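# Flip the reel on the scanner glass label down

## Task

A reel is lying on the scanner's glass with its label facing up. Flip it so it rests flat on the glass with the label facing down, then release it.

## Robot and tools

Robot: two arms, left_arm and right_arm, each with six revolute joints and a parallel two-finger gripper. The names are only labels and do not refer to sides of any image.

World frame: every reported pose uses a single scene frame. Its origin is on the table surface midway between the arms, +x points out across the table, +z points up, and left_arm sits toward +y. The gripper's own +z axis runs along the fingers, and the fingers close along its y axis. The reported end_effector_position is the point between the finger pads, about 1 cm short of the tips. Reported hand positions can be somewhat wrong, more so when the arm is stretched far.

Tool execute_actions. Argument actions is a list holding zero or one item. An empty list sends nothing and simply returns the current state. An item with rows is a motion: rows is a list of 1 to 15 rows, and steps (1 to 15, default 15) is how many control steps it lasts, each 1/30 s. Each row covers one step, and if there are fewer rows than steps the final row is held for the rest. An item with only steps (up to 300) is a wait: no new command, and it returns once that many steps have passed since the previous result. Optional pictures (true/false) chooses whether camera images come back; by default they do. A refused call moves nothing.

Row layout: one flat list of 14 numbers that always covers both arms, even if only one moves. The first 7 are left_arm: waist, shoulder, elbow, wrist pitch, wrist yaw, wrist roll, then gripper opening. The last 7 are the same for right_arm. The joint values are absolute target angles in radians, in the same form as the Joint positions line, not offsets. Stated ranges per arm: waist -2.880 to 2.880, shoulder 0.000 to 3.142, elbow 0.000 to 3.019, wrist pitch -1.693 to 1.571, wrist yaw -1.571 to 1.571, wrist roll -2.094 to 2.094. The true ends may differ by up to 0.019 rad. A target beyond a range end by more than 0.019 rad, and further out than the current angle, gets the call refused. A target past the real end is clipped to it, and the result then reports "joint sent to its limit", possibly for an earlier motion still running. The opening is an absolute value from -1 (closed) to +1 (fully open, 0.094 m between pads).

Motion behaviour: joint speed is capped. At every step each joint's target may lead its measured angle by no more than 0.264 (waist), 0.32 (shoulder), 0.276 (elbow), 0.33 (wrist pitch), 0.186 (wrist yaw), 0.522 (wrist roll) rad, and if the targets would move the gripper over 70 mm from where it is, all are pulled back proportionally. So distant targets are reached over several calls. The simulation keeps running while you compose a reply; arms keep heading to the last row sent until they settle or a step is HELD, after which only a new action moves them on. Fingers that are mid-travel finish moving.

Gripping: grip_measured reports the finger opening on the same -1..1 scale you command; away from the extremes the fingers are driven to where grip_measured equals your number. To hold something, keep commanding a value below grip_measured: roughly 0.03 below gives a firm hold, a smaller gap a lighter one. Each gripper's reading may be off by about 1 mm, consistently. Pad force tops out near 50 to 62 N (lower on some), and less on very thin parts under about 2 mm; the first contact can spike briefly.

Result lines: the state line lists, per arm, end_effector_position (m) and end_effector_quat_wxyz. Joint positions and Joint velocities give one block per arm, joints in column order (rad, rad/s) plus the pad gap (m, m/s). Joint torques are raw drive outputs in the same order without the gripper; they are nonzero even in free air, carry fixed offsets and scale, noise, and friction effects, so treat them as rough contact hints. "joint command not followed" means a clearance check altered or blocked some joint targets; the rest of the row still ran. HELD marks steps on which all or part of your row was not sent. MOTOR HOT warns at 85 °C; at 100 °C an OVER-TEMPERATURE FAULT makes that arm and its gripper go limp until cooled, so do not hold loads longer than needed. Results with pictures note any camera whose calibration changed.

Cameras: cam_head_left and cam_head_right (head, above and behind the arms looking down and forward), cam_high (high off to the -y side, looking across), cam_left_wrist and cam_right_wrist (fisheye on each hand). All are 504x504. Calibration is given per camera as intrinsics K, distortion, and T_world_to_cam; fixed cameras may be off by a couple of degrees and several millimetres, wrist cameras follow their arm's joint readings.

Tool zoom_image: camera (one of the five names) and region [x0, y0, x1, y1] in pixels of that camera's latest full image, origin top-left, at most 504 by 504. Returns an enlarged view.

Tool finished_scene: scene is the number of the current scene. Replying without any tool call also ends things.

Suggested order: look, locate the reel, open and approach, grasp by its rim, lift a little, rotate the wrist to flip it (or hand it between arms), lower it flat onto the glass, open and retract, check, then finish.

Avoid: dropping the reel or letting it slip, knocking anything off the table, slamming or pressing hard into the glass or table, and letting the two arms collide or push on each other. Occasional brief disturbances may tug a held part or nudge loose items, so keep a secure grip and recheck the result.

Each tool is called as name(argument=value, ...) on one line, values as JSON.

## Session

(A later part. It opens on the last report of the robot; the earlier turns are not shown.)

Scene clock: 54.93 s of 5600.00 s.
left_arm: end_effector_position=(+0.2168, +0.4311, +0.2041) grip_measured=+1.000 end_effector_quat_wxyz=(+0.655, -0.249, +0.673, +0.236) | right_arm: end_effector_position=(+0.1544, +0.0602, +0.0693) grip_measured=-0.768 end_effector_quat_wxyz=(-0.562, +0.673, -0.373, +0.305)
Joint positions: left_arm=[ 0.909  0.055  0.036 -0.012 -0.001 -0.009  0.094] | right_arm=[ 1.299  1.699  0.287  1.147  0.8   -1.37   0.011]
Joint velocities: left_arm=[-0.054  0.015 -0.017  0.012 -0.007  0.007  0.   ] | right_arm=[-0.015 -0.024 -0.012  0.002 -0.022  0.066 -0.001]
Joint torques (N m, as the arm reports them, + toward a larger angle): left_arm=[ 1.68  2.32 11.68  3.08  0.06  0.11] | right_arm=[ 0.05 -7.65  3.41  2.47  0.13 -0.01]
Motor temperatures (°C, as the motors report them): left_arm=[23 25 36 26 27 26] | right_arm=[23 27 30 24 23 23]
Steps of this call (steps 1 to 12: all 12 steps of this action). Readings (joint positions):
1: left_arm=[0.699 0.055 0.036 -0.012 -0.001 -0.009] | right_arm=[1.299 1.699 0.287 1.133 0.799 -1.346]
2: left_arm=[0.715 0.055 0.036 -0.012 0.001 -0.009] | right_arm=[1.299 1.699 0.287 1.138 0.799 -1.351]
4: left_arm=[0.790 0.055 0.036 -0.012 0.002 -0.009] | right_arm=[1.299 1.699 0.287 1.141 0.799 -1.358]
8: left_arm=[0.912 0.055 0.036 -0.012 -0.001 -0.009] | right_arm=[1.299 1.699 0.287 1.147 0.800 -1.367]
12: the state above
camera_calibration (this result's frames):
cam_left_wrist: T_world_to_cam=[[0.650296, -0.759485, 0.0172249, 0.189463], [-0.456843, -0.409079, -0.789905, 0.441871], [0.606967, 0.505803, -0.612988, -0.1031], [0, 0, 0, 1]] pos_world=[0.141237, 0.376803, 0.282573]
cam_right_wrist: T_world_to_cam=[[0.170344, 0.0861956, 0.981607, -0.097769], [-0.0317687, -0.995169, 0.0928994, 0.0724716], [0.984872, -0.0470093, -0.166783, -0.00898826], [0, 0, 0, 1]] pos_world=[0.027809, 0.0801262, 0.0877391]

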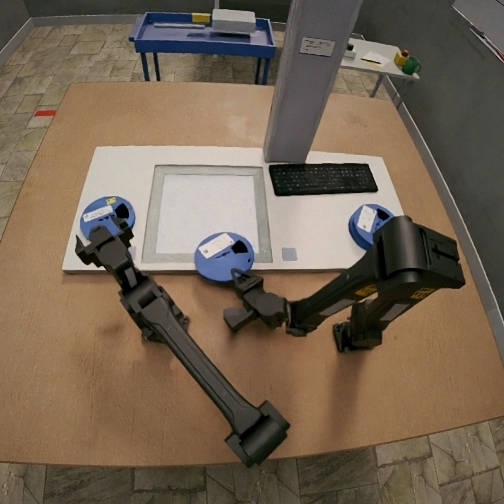

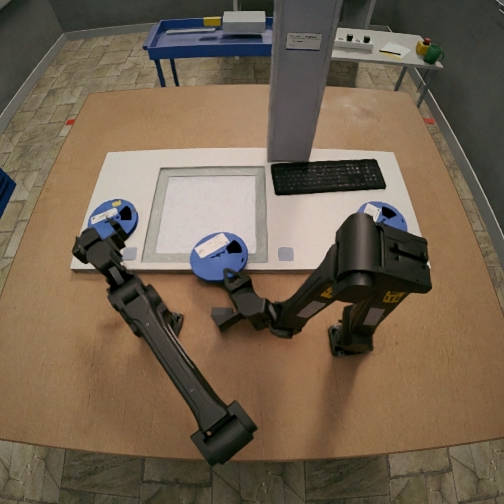

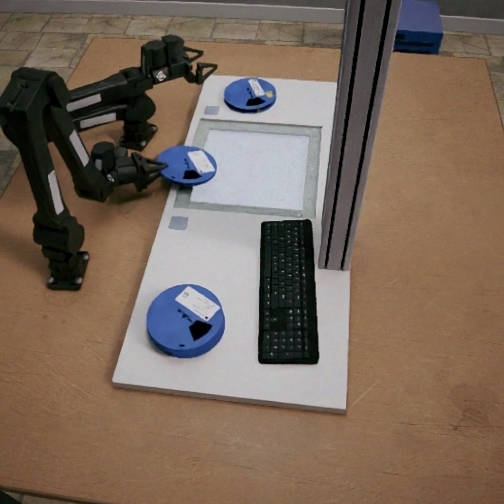

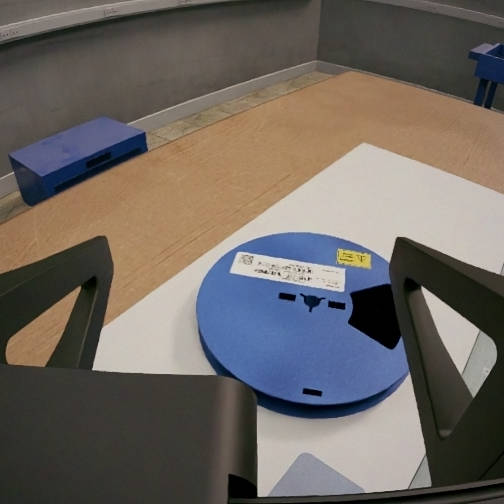

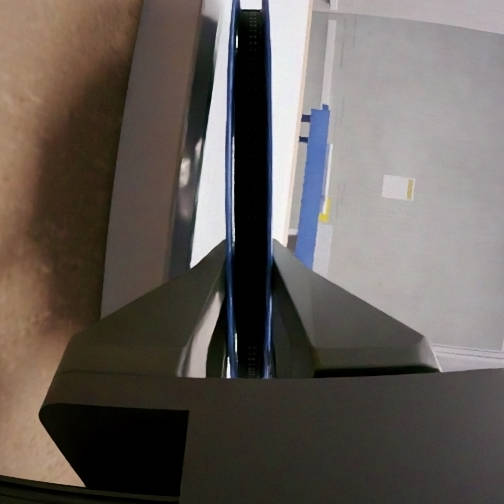

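execute_actions(actions=[{"rows":[[0.95,0.05,0.05,0,0,0,1,1.295,1.68,0.3,1.17,0.8,-1.385,-0.8],[1,0.05,0.05,0,0,0,1,1.295,1.66,0.31,1.16,0.8,-1.385,-0.8],[1,0.05,0.05,0,0,0,1,1.29,1.63,0.32,1.15,0.8,-1.385,-0.8],[1,0.05,0.05,0,0,0,1,1.28,1.6,0.33,1.13,0.8,-1.385,-0.8],[1,0.05,0.05,0,0,0,1,1.26,1.57,0.35,1.1,0.77,-1.385,-0.8],[1.0,0.05,0.05,0,0,0,1,1.24,1.54,0.37,1.06,0.74,-1.385,-0.8],[1.0,0.05,0.05,0,0,0,1,1.21,1.51,0.39,1.02,0.7,-1.385,-0.8],[1.0,0.05,0.05,0,0,0,1,1.18,1.48,0.41,0.97,0.66,-1.385,-0.8],[1.0,0.05,0.05,0,0,0,1,1.15,1.45,0.43,0.92,0.62,-1.385,-0.8],[1.0,0.05,0.05,0,0,0,1,1.12,1.42,0.45,0.87,0.58,-1.385,-0.8],[1.0,0.05,0.05,0,0,0,1,1.09,1.39,0.47,0.82,0.54,-1.385,-0.8],[1.0,0.05,0.05,0,0,0,1,1.06,1.36,0.49,0.77,0.5,-1.35,-0.8],[1.0,0.05,0.05,0,0,0,1,1.03,1.33,0.51,0.72,0.46,-1.3,-0.8],[1.0,0.05,0.05,0,0,0,1,1.0,1.31,0.53,0.67,0.42,-1.2,-0.8],[1.0,0.05,0.05,0,0,0,1,0.97,1.29,0.55,0.62,0.38,-1.1,-0.8]]}], pictures=false)

execute_actions(actions=[{"rows":[[1.0,0.05,0.05,0,0,0,1,0.94,1.28,0.57,0.58,0.34,-1,-0.8],[1.0,0.05,0.05,0,0,0,1,0.91,1.27,0.59,0.54,0.3,-0.9,-0.8],[1.0,0.05,0.05,0,0,0,1,0.88,1.27,0.61,0.51,0.26,-0.8,-0.8],[1.0,0.05,0.05,0,0,0,1,0.85,1.27,0.62,0.5,0.22,-0.7,-0.8],[1.0,0.05,0.05,0,0,0,1,0.82,1.27,0.62,0.5,0.18,-0.6,-0.8],[1.0,0.05,0.05,0,0,0,1,0.8,1.27,0.62,0.5,0.14,-0.5,-0.8],[1.0,0.05,0.05,0,0,0,1,0.78,1.27,0.62,0.5,0.1,-0.4,-0.8],[1.0,0.05,0.05,0,0,0,1,0.76,1.27,0.62,0.5,0.07,-0.3,-0.8],[1.0,0.05,0.05,0,0,0,1,0.745,1.27,0.62,0.5,0.04,-0.2,-0.8],[1.0,0.05,0.05,0,0,0,1,0.735,1.27,0.62,0.5,0,1.585,-0.8]]}], pictures=false)

execute_actions(actions=[{"steps":16}], pictures=false)

execute_actions(actions=[{"rows":[[1,0.05,0.05,0,0,0,1,0.735,1.29,0.58,0.53,0,1.585,-0.8],[1,0.05,0.05,0,0,0,1,0.735,1.31,0.58,0.56,0,1.585,-0.8],[1,0.05,0.05,0,0,0,1,0.735,1.34,0.58,0.59,0,1.585,-0.8],[1,0.05,0.05,0,0,0,1,0.735,1.37,0.58,0.62,0,1.585,-0.8],[1,0.05,0.05,0,0,0,1,0.735,1.4,0.58,0.65,0,1.585,-0.8],[1,0.05,0.05,0,0,0,1,0.735,1.43,0.58,0.68,0,1.585,-0.8],[1,0.05,0.05,0,0,0,1,0.735,1.46,0.58,0.71,0,1.585,-0.8],[1,0.05,0.05,0,0,0,1,0.735,1.485,0.58,0.74,0,1.585,-0.8],[1,0.05,0.05,0,0,0,1,0.735,1.51,0.58,0.77,0,1.585,-0.8],[1,0.05,0.05,0,0,0,1,0.735,1.53,0.58,0.8,0,1.585,-0.8],[1,0.05,0.05,0,0,0,1,0.735,1.55,0.58,0.8,0,1.585,-0.8],[1,0.05,0.05,0,0,0,1,0.735,1.565,0.58,0.8,0,1.585,-0.8],[1,0.05,0.05,0,0,0,1,0.735,1.58,0.58,0.8,0,1.585,-0.8],[1,0.05,0.05,0,0,0,1,0.735,1.59,0.58,0.8,0,1.585,-0.8],[1,0.05,0.05,0,0,0,1,0.735,1.6,0.58,0.8,0,1.585,-0.8]]}], pictures=false)

execute_actions(actions=[{"rows":[[1,0.05,0.05,0,0,0,1,0.735,1.608,0.58,0.8,0,1.585,-0.8],[1,0.05,0.05,0,0,0,1,0.735,1.616,0.58,0.8,0,1.585,-0.8],[1,0.05,0.05,0,0,0,1,0.735,1.624,0.58,0.8,0,1.585,-0.8],[1,0.05,0.05,0,0,0,1,0.735,1.632,0.58,0.8,0,1.585,-0.8],[1,0.05,0.05,0,0,0,1,0.735,1.64,0.58,0.8,0,1.585,-0.8],[1,0.05,0.05,0,0,0,1,0.735,1.648,0.58,0.8,0,1.585,-0.8]]}])

Scene clock: 78.17 s of 5600.00 s.
left_arm: end_effector_position=(+0.1995, +0.4498, +0.2041) grip_measured=+1.000 end_effector_quat_wxyz=(+0.643, -0.280, +0.661, +0.266) | right_arm: end_effector_position=(+0.2308, +0.1027, +0.1818) grip_measured=-0.768 end_effector_quat_wxyz=(+0.620, -0.649, +0.388, -0.211)
Joint positions: left_arm=[ 1.003  0.055  0.036 -0.012  0.    -0.008  0.094] | right_arm=[ 1.036  1.353  0.464  0.732  0.413 -1.296  0.011]
Joint velocities: left_arm=[-0.005  0.005 -0.027  0.007 -0.022 -0.11   0.   ] | right_arm=[-0.991 -0.835  0.608 -1.512 -1.121  1.209 -0.   ]
Joint torques (N m, as the arm reports them, + toward a larger angle): left_arm=[ 2.32  1.87 11.68  3.21  0.02  0.13] | right_arm=[-0.32 -7.83  9.25  1.4   0.45  0.15]
Motor temperatures (°C, as the motors report them): left_arm=[23 25 36 26 27 26] | right_arm=[23 27 29 24 23 23]
Steps of this call (steps 1 to 15: the robot went on to your last target; steps 16 to 90: nothing new was sent; then 19.73 s passed at rest; steps 91 to 105: all 15 steps of this action). Readings (joint positions):
91: left_arm=[0.911 0.055 0.036 -0.012 -0.000 -0.009] | right_arm=[1.299 1.699 0.287 1.147 0.800 -1.372]
92: left_arm=[0.924 0.055 0.036 -0.012 0.001 -0.008] | right_arm=[1.299 1.698 0.287 1.147 0.800 -1.372]
94: left_arm=[0.969 0.055 0.036 -0.012 0.001 -0.008] | right_arm=[1.299 1.682 0.287 1.145 0.800 -1.373]
98: left_arm=[1.003 0.055 0.036 -0.012 0.000 -0.008] | right_arm=[1.250 1.574 0.316 1.053 0.691 -1.373]
105: the state above

Scene clock: 78.67 s of 5600.00 s.
left_arm: end_effector_position=(+0.1995, +0.4498, +0.2041) grip_measured=+1.000 end_effector_quat_wxyz=(+0.643, -0.280, +0.661, +0.266) | right_arm: end_effector_position=(+0.3101, +0.0754, +0.2198) grip_measured=-0.769 end_effector_quat_wxyz=(+0.586, -0.309, +0.706, +0.250)
Joint positions: left_arm=[ 1.003  0.055  0.036 -0.012  0.    -0.008  0.094] | right_arm=[ 0.733  1.273  0.572  0.512  0.002 -0.009  0.011]
Joint velocities: left_arm=[-0.015  0.015  0.007 -0.012  0.022  0.007  0.   ] | right_arm=[-0.015 -0.005 -0.002 -0.002 -0.095  2.733  0.   ]
Joint torques (N m, as the arm reports them, + toward a larger angle): left_arm=[ 2.71  2.19 11.67  3.22  0.02  0.13] | right_arm=[ 0.9  -7.55 10.09  1.29  0.02  0.08]
Motor temperatures (°C, as the motors report them): left_arm=[23 25 36 26 27 26] | right_arm=[23 27 30 24 23 23]
Steps of this call (steps 1 to 15: all 15 steps of this action). Readings (joint positions):
1: left_arm=[1.003 0.055 0.036 -0.012 0.000 -0.008] | right_arm=[1.003 1.327 0.484 0.684 0.373 -1.243]
2: left_arm=[1.003 0.055 0.036 -0.012 0.000 -0.008] | right_arm=[0.971 1.306 0.503 0.639 0.334 -1.180]
4: left_arm=[1.003 0.055 0.036 -0.012 0.000 -0.008] | right_arm=[0.908 1.279 0.540 0.568 0.254 -1.035]
8: left_arm=[1.003 0.055 0.036 -0.012 0.000 -0.008] | right_arm=[0.797 1.273 0.572 0.525 0.100 -0.691]
15: the state above

Scene clock: 79.20 s of 5600.00 s.
left_arm: end_effector_position=(+0.1995, +0.4498, +0.2041) grip_measured=+1.000 end_effector_quat_wxyz=(+0.643, -0.280, +0.661, +0.266) | right_arm: end_effector_position=(+0.3100, +0.0755, +0.2198) grip_measured=-0.770 end_effector_quat_wxyz=(+0.282, +0.224, +0.737, +0.571)
Joint positions: left_arm=[ 1.003  0.055  0.036 -0.012  0.    -0.008  0.094] | right_arm=[0.733 1.273 0.572 0.512 0.002 1.408 0.011]
Joint velocities: left_arm=[ 0.005  0.015 -0.007 -0.012 -0.037 -0.066  0.   ] | right_arm=[ 0.005 -0.005  0.007  0.007 -0.066  1.077  0.001]
Joint torques (N m, as the arm reports them, + toward a larger angle): left_arm=[ 2.55  1.56 11.73  3.19  0.02  0.11] | right_arm=[ 0.97 -7.8  10.24  1.27 -0.03  0.08]
Motor temperatures (°C, as the motors report them): left_arm=[23 25 36 26 27 26] | right_arm=[23 27 30 24 23 23]
Steps of this call (steps 1 to 16: the robot went on to your last target). Readings (joint positions):
1: left_arm=[1.003 0.055 0.036 -0.012 0.000 -0.008] | right_arm=[0.733 1.273 0.572 0.512 0.002 0.089]
2: left_arm=[1.003 0.055 0.036 -0.012 0.000 -0.008] | right_arm=[0.733 1.273 0.572 0.512 0.002 0.188]
4: left_arm=[1.003 0.055 0.036 -0.012 0.000 -0.008] | right_arm=[0.733 1.273 0.572 0.512 0.002 0.384]
8: left_arm=[1.003 0.055 0.036 -0.012 0.000 -0.008] | right_arm=[0.733 1.273 0.572 0.512 0.002 0.777]
16: the state above

Scene clock: 79.70 s of 5600.00 s.
left_arm: end_effector_position=(+0.1995, +0.4498, +0.2041) grip_measured=+1.000 end_effector_quat_wxyz=(+0.643, -0.280, +0.661, +0.266) | right_arm: end_effector_position=(+0.3274, +0.0940, +0.1151) grip_measured=-0.770 end_effector_quat_wxyz=(+0.224, +0.292, +0.742, +0.561)
Joint positions: left_arm=[ 1.003  0.055  0.036 -0.012  0.    -0.008  0.094] | right_arm=[0.733 1.593 0.572 0.747 0.002 1.566 0.011]
Joint velocities: left_arm=[-0.015  0.015 -0.007 -0.007  0.007  0.022  0.   ] | right_arm=[-0.015  0.347 -0.002  0.022 -0.037  0.095 -0.001]
Joint torques (N m, as the arm reports them, + toward a larger angle): left_arm=[ 2.52  1.81 11.67  3.29  0.02  0.13] | right_arm=[  0.79 -10.97   5.78   3.41  -0.03   0.07]
Motor temperatures (°C, as the motors report them): left_arm=[23 25 36 26 27 26] | right_arm=[23 27 30 24 23 23]
Steps of this call (steps 1 to 15: all 15 steps of this action). Readings (joint positions):
1: left_arm=[1.003 0.055 0.036 -0.012 0.000 -0.008] | right_arm=[0.733 1.273 0.572 0.512 0.002 1.441]
2: left_arm=[1.003 0.055 0.036 -0.012 0.000 -0.008] | right_arm=[0.733 1.276 0.572 0.514 0.002 1.467]
4: left_arm=[1.003 0.055 0.036 -0.012 0.000 -0.008] | right_arm=[0.733 1.298 0.572 0.542 0.002 1.504]
8: left_arm=[1.003 0.055 0.036 -0.012 0.000 -0.008] | right_arm=[0.733 1.411 0.572 0.651 0.002 1.544]
15: the state above

Scene clock: 80.20 s of 5600.00 s.
left_arm: end_effector_position=(+0.1995, +0.4498, +0.2041) grip_measured=+1.000 end_effector_quat_wxyz=(+0.643, -0.280, +0.661, +0.266) | right_arm: end_effector_position=(+0.3271, +0.0937, +0.0934) grip_measured=-0.770 end_effector_quat_wxyz=(+0.217, +0.298, +0.751, +0.548)
Joint positions: left_arm=[ 1.003  0.055  0.036 -0.012  0.    -0.008  0.094] | right_arm=[0.733 1.641 0.572 0.759 0.002 1.572 0.011]
Joint velocities: left_arm=[-0.005  0.015 -0.012 -0.007  0.007  0.066  0.   ] | right_arm=[ 0.005 -0.005  0.017  0.002 -0.037 -0.007 -0.   ]
Joint torques (N m, as the arm reports them, + toward a larger angle): left_arm=[ 2.25  2.15 11.78  3.29  0.03  0.13] | right_arm=[  1.08 -10.54   5.55   2.98  -0.02   0.05]
Motor temperatures (°C, as the motors report them): left_arm=[23 25 36 26 27 26] | right_arm=[23 27 30 24 23 23]
Steps of this call (steps 1 to 15: all 15 steps of this action). Readings (joint positions):
1: left_arm=[1.003 0.055 0.036 -0.012 0.000 -0.008] | right_arm=[0.733 1.603 0.572 0.748 0.002 1.567]
2: left_arm=[1.003 0.055 0.036 -0.012 0.000 -0.008] | right_arm=[0.733 1.611 0.572 0.749 0.002 1.569]
4: left_arm=[1.003 0.055 0.036 -0.012 0.000 -0.008] | right_arm=[0.733 1.621 0.572 0.752 0.002 1.570]
8: left_arm=[1.003 0.055 0.036 -0.012 0.000 -0.008] | right_arm=[0.733 1.635 0.572 0.758 0.002 1.571]
15: the state above
camera_calibration (this result's frames):
cam_left_wrist: T_world_to_cam=[[0.717538, -0.696315, 0.0168792, 0.173199], [-0.417386, -0.449255, -0.789911, 0.451843], [0.55761, 0.559746, -0.612989, -0.116505], [0, 0, 0, 1]] pos_world=[0.129281, 0.388807, 0.282576]
cam_right_wrist: T_world_to_cam=[[-0.21198, -0.209776, -0.954494, 0.179906], [-0.969334, 0.16938, 0.17805, 0.298596], [0.124322, 0.962966, -0.239249, 0.0201083], [0, 0, 0, 1]] pos_world=[0.325076, -0.0321999, 0.123365]

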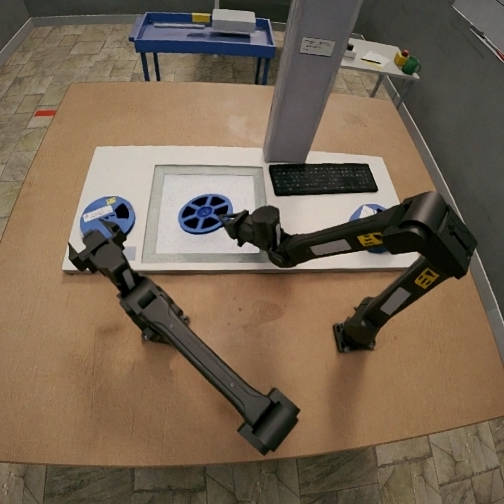

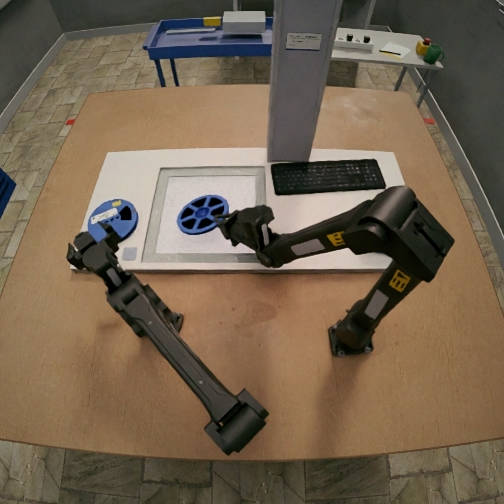

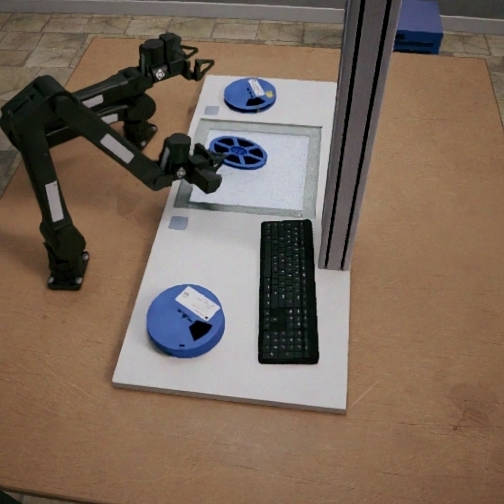

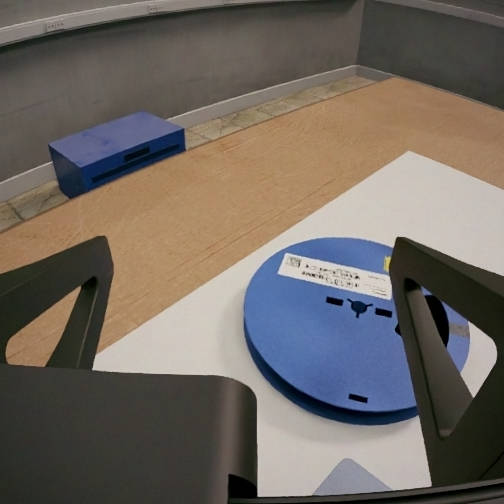

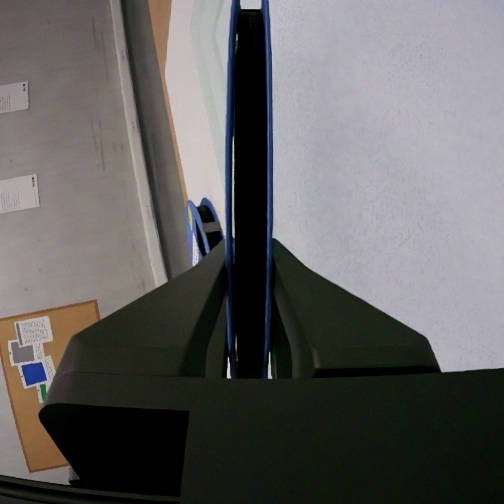

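execute_actions(actions=[{"rows":[[1,0.05,0.05,0,0,0,1,0.735,1.64,0.59,0.76,0,1.58,-0.77],[1,0.05,0.05,0,0,0,1,0.735,1.64,0.59,0.76,0,1.58,-0.75],[1,0.05,0.05,0,0,0,1,0.735,1.64,0.6,0.76,0,1.58,-0.73],[1,0.05,0.05,0,0,0,1,0.735,1.63,0.61,0.76,0,1.58,-0.7],[1,0.05,0.05,0,0,0,1,0.735,1.625,0.615,0.75,0,1.58,-0.67],[1,0.05,0.05,0,0,0,1,0.735,1.622,0.62,0.735,0,1.58,-0.63],[1,0.05,0.05,0,0,0,1,0.735,1.619,0.627,0.715,0,1.58,-0.59],[1,0.05,0.05,0,0,0,1,0.735,1.616,0.634,0.69,0,1.58,-0.55],[1,0.05,0.05,0,0,0,1,0.735,1.613,0.641,0.665,0,1.58,-0.51],[1,0.05,0.05,0,0,0,1,0.735,1.61,0.648,0.64,0,1.58,-0.47],[1,0.05,0.05,0,0,0,1,0.735,1.607,0.655,0.615,0,1.58,-0.43],[1,0.05,0.05,0,0,0,1,0.735,1.604,0.662,0.59,0,1.58,-0.39],[1,0.05,0.05,0,0,0,1,0.735,1.601,0.669,0.565,0,1.58,-0.35],[1,0.05,0.05,0,0,0,1,0.735,1.598,0.676,0.54,0,1.58,-0.32],[1,0.05,0.05,0,0,0,1,0.735,1.595,0.683,0.515,0,1.58,-0.3]]}], pictures=false)

execute_actions(actions=[{"rows":[[1,0.05,0.05,0,0,0,1,0.735,1.592,0.692,0.485,0,1.58,-0.3],[1,0.05,0.05,0,0,0,1,0.735,1.589,0.701,0.455,0,1.58,-0.3],[1,0.05,0.05,0,0,0,1,0.735,1.586,0.71,0.425,0,1.58,-0.3],[1,0.05,0.05,0,0,0,1,0.735,1.583,0.72,0.395,0,1.58,-0.3],[1,0.05,0.05,0,0,0,1,0.735,1.58,0.73,0.365,0,1.58,-0.3],[1,0.05,0.05,0,0,0,1,0.735,1.578,0.74,0.335,0,1.58,-0.3],[1,0.05,0.05,0,0,0,1,0.735,1.576,0.75,0.305,0,1.58,-0.3],[1,0.05,0.05,0,0,0,1,0.735,1.574,0.755,0.275,0,1.58,-0.3],[1,0.05,0.05,0,0,0,1,0.735,1.572,0.76,0.245,0,1.58,-0.3],[1,0.05,0.05,0,0,0,1,0.735,1.572,0.76,0.215,0,1.58,-0.3]]}], pictures=false)

execute_actions(actions=[{"rows":[[1,0.05,0.05,0,0,0,1,0.735,1.568,0.70,0.22,0,1.58,-0.3],[1,0.05,0.05,0,0,0,1,0.735,1.56,0.69,0.22,0,1.58,-0.3],[1,0.05,0.05,0,0,0,1,0.735,1.551,0.68,0.22,0,1.58,-0.3],[1,0.05,0.05,0,0,0,1,0.735,1.542,0.67,0.22,0,1.58,-0.3],[1,0.05,0.05,0,0,0,1,0.735,1.533,0.66,0.22,0,1.58,-0.3],[1,0.05,0.05,0,0,0,1,0.735,1.524,0.65,0.22,0,1.58,-0.3],[1,0.05,0.05,0,0,0,1,0.735,1.515,0.64,0.22,0,1.58,-0.3],[1,0.05,0.05,0,0,0,1,0.735,1.506,0.63,0.22,0,1.58,-0.3],[1,0.05,0.05,0,0,0,1,0.735,1.497,0.62,0.22,0,1.58,-0.3],[1,0.05,0.05,0,0,0,1,0.735,1.488,0.61,0.22,0,1.58,-0.3],[1,0.05,0.05,0,0,0,1,0.735,1.479,0.60,0.22,0,1.58,-0.3],[1,0.05,0.05,0,0,0,1,0.735,1.47,0.59,0.22,0,1.58,-0.3],[1,0.05,0.05,0,0,0,1,0.735,1.46,0.58,0.22,0,1.58,-0.3],[1,0.05,0.05,0,0,0,1,0.735,1.45,0.57,0.22,0,1.58,-0.3],[1,0.05,0.05,0,0,0,1,0.735,1.435,0.56,0.22,0,1.58,-0.3]]}])

Scene clock: 98.87 s of 5600.00 s.
left_arm: end_effector_position=(+0.1995, +0.4498, +0.2041) grip_measured=+1.000 end_effector_quat_wxyz=(+0.643, -0.280, +0.661, +0.266) | right_arm: end_effector_position=(+0.3281, +0.0948, +0.0751) grip_measured=-0.312 end_effector_quat_wxyz=(+0.198, +0.311, +0.785, +0.499)
Joint positions: left_arm=[ 1.003  0.055  0.036 -0.012  0.    -0.008  0.094] | right_arm=[0.733 1.63  0.613 0.578 0.002 1.572 0.032]
Joint velocities: left_arm=[ 0.005 -0.005  0.017 -0.002 -0.037 -0.081  0.   ] | right_arm=[ 0.005 -0.122  0.198 -0.725 -0.007 -0.11   0.021]
Joint torques (N m, as the arm reports them, + toward a larger angle): left_arm=[ 2.79  1.67 11.69  3.12  0.01  0.11] | right_arm=[  1.04 -13.29   8.95   1.41  -0.05   0.  ]
Motor temperatures (°C, as the motors report them): left_arm=[23 25 36 26 27 26] | right_arm=[23 27 30 24 23 23]
Steps of this call (steps 1 to 15: the robot went on to your last target; steps 16 to 90: nothing new was sent; then 15.17 s passed at rest; steps 91 to 105: all 15 steps of this action). Readings (joint positions):
91: left_arm=[1.003 0.055 0.036 -0.012 0.000 -0.008] | right_arm=[0.733 1.641 0.572 0.759 0.002 1.572]
92: left_arm=[1.003 0.055 0.036 -0.012 0.000 -0.008] | right_arm=[0.733 1.641 0.572 0.759 0.002 1.572]
94: left_arm=[1.003 0.055 0.036 -0.012 0.000 -0.008] | right_arm=[0.733 1.641 0.572 0.759 0.002 1.572]
98: left_arm=[1.003 0.055 0.036 -0.012 0.000 -0.008] | right_arm=[0.733 1.640 0.574 0.739 0.002 1.572]
105: the state above

Scene clock: 99.37 s of 5600.00 s.
left_arm: end_effector_position=(+0.1995, +0.4498, +0.2041) grip_measured=+1.000 end_effector_quat_wxyz=(+0.643, -0.280, +0.661, +0.266) | right_arm: end_effector_position=(+0.3286, +0.0953, +0.0632) grip_measured=-0.302 end_effector_quat_wxyz=(+0.164, +0.330, +0.833, +0.413)
Joint positions: left_arm=[ 1.003  0.055  0.036 -0.012  0.    -0.008  0.094] | right_arm=[0.733 1.593 0.709 0.236 0.002 1.572 0.033]
Joint velocities: left_arm=[-0.005  0.005 -0.017 -0.007 -0.066 -0.007  0.   ] | right_arm=[-0.024 -0.005 -0.002 -0.095  0.007 -0.066  0.   ]
Joint torques (N m, as the arm reports them, + toward a larger angle): left_arm=[ 2.56  2.24 11.69  3.1   0.04  0.13] | right_arm=[  1.   -12.71   9.09   1.16   0.     0.02]
Motor temperatures (°C, as the motors report them): left_arm=[23 25 36 26 27 26] | right_arm=[23 27 31 24 23 23]
Steps of this call (steps 1 to 15: all 15 steps of this action). Readings (joint positions):
1: left_arm=[1.003 0.055 0.036 -0.012 0.000 -0.008] | right_arm=[0.733 1.627 0.620 0.552 0.002 1.572]
2: left_arm=[1.003 0.055 0.036 -0.012 0.000 -0.008] | right_arm=[0.733 1.623 0.628 0.525 0.002 1.572]
4: left_arm=[1.003 0.055 0.036 -0.012 0.000 -0.008] | right_arm=[0.733 1.615 0.646 0.468 0.002 1.572]
8: left_arm=[1.003 0.055 0.036 -0.012 0.000 -0.008] | right_arm=[0.733 1.603 0.684 0.349 0.002 1.572]
15: the state above

Scene clock: 99.87 s of 5600.00 s.
left_arm: end_effector_position=(+0.1995, +0.4498, +0.2041) grip_measured=+1.000 end_effector_quat_wxyz=(+0.643, -0.280, +0.661, +0.266) | right_arm: end_effector_position=(+0.2971, +0.0617, +0.0688) grip_measured=-0.302 end_effector_quat_wxyz=(+0.164, +0.330, +0.833, +0.412)
Joint positions: left_arm=[ 1.003  0.055  0.036 -0.012  0.    -0.008  0.094] | right_arm=[0.733 1.475 0.588 0.235 0.002 1.572 0.033]
Joint velocities: left_arm=[-0.015  0.015 -0.002 -0.007 -0.081  0.051  0.   ] | right_arm=[-0.015 -0.327 -0.281 -0.022  0.037 -0.066  0.001]
Joint torques (N m, as the arm reports them, + toward a larger angle): left_arm=[ 2.53  2.01 11.71  3.14 -0.03  0.12] | right_arm=[  0.92 -10.73   5.23   0.81  -0.01   0.03]
Motor temperatures (°C, as the motors report them): left_arm=[23 25 36 26 27 26] | right_arm=[23 27 31 24 23 23]
Steps of this call (steps 1 to 15: all 15 steps of this action). Readings (joint positions):
1: left_arm=[1.003 0.055 0.036 -0.012 0.000 -0.008] | right_arm=[0.733 1.593 0.709 0.235 0.002 1.572]
2: left_arm=[1.003 0.055 0.036 -0.012 0.000 -0.008] | right_arm=[0.733 1.593 0.708 0.235 0.002 1.572]
4: left_arm=[1.003 0.055 0.036 -0.012 0.000 -0.008] | right_arm=[0.733 1.586 0.699 0.235 0.002 1.572]
8: left_arm=[1.003 0.055 0.036 -0.012 0.000 -0.008] | right_arm=[0.733 1.550 0.657 0.235 0.002 1.572]
15: the state above
camera_calibration (this result's frames):
cam_left_wrist: T_world_to_cam=[[0.717538, -0.696315, 0.0168792, 0.173199], [-0.417386, -0.449255, -0.789911, 0.451843], [0.55761, 0.559746, -0.612989, -0.116505], [0, 0, 0, 1]] pos_world=[0.129281, 0.388807, 0.282576]
cam_right_wrist: T_world_to_cam=[[-0.418686, -0.430483, -0.799617, 0.207734], [-0.907316, 0.235599, 0.34824, 0.245143], [0.0384779, 0.871308, -0.489226, 0.0970951], [0, 0, 0, 1]] pos_world=[0.305661, -0.0529295, 0.12824]

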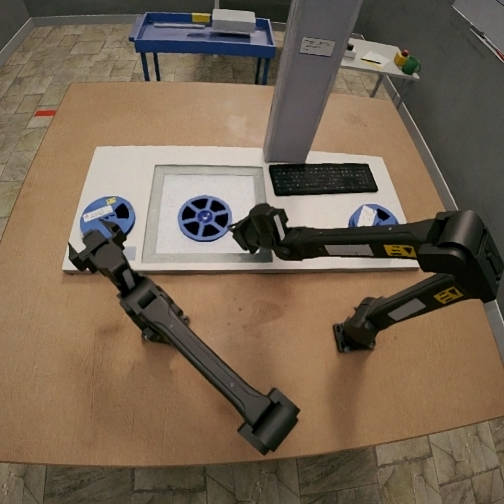

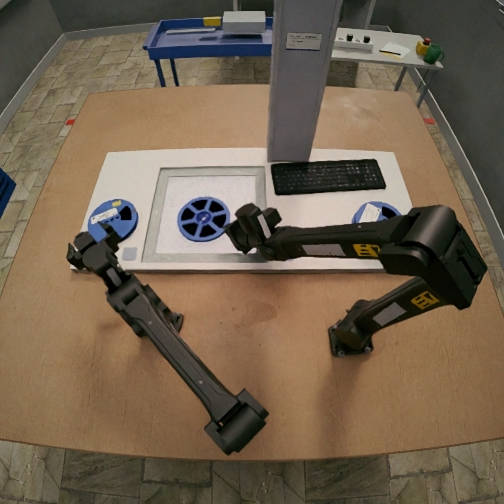

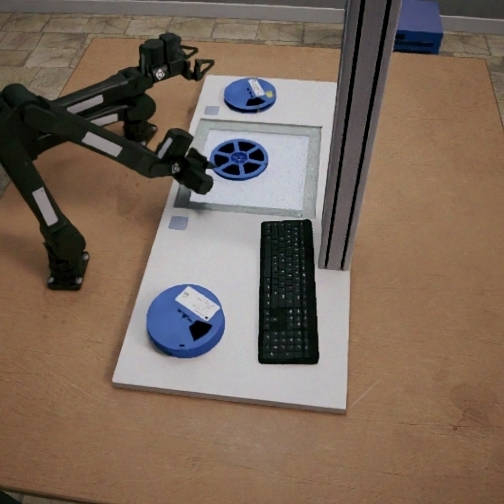

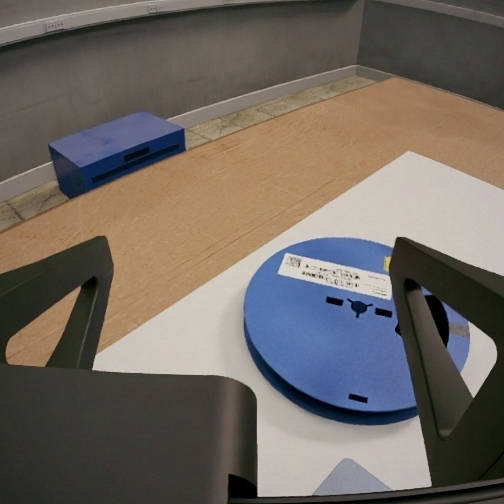

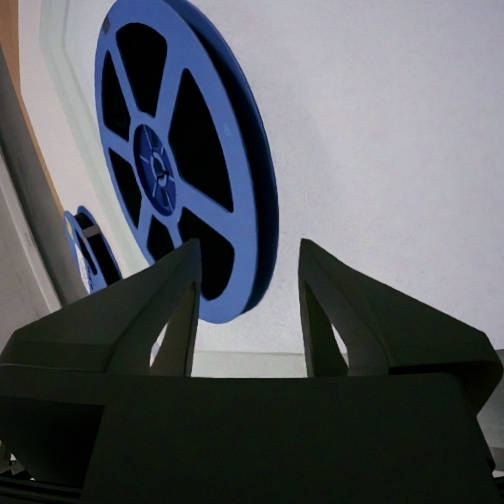

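execute_actions(actions=[{"rows":[[1,0.05,0.05,0,0,0,1,0.735,1.33,0.56,0.235,0,1.58,-0.3]],"steps":12}], pictures=false)

finished_scene(scene=2)

Scene clock: 102.50 s of 5600.00 s.
left_arm: end_effector_position=(+0.1995, +0.4498, +0.2041) grip_measured=+1.000 end_effector_quat_wxyz=(+0.643, -0.280, +0.661, +0.266) | right_arm: end_effector_position=(+0.2929, +0.0572, +0.1276) grip_measured=-0.302 end_effector_quat_wxyz=(+0.184, +0.319, +0.806, +0.464)
Joint positions: left_arm=[ 1.003  0.055  0.036 -0.012  0.    -0.008  0.094] | right_arm=[0.733 1.322 0.562 0.235 0.002 1.572 0.033]
Joint velocities: left_arm=[-0.005 -0.005  0.012 -0.007  0.007 -0.007  0.   ] | right_arm=[ 0.005  0.005  0.007 -0.012 -0.081 -0.022  0.001]
Joint torques (N m, as the arm reports them, + toward a larger angle): left_arm=[ 1.84  1.54 11.65  3.19 -0.02  0.1 ] | right_arm=[ 0.76 -7.32  6.64  1.64 -0.02  0.03]
Motor temperatures (°C, as the motors report them): left_arm=[23 25 36 26 27 26] | right_arm=[23 27 31 24 23 23]
Steps of this call (steps 1 to 30: the robot went on to your last target; steps 31 to 67: nothing new was sent; steps 68 to 79: all 12 steps of this action). Readings (joint positions):
68: left_arm=[1.003 0.055 0.036 -0.012 0.000 -0.008] | right_arm=[0.733 1.440 0.568 0.235 0.002 1.572]
69: left_arm=[1.003 0.055 0.036 -0.012 0.000 -0.008] | right_arm=[0.733 1.426 0.564 0.235 0.002 1.572]
71: left_arm=[1.003 0.055 0.036 -0.012 0.000 -0.008] | right_arm=[0.733 1.383 0.562 0.235 0.002 1.572]
75: left_arm=[1.003 0.055 0.036 -0.012 0.000 -0.008] | right_arm=[0.733 1.324 0.562 0.235 0.002 1.572]
79: the state above

The scene is finished: the task was done.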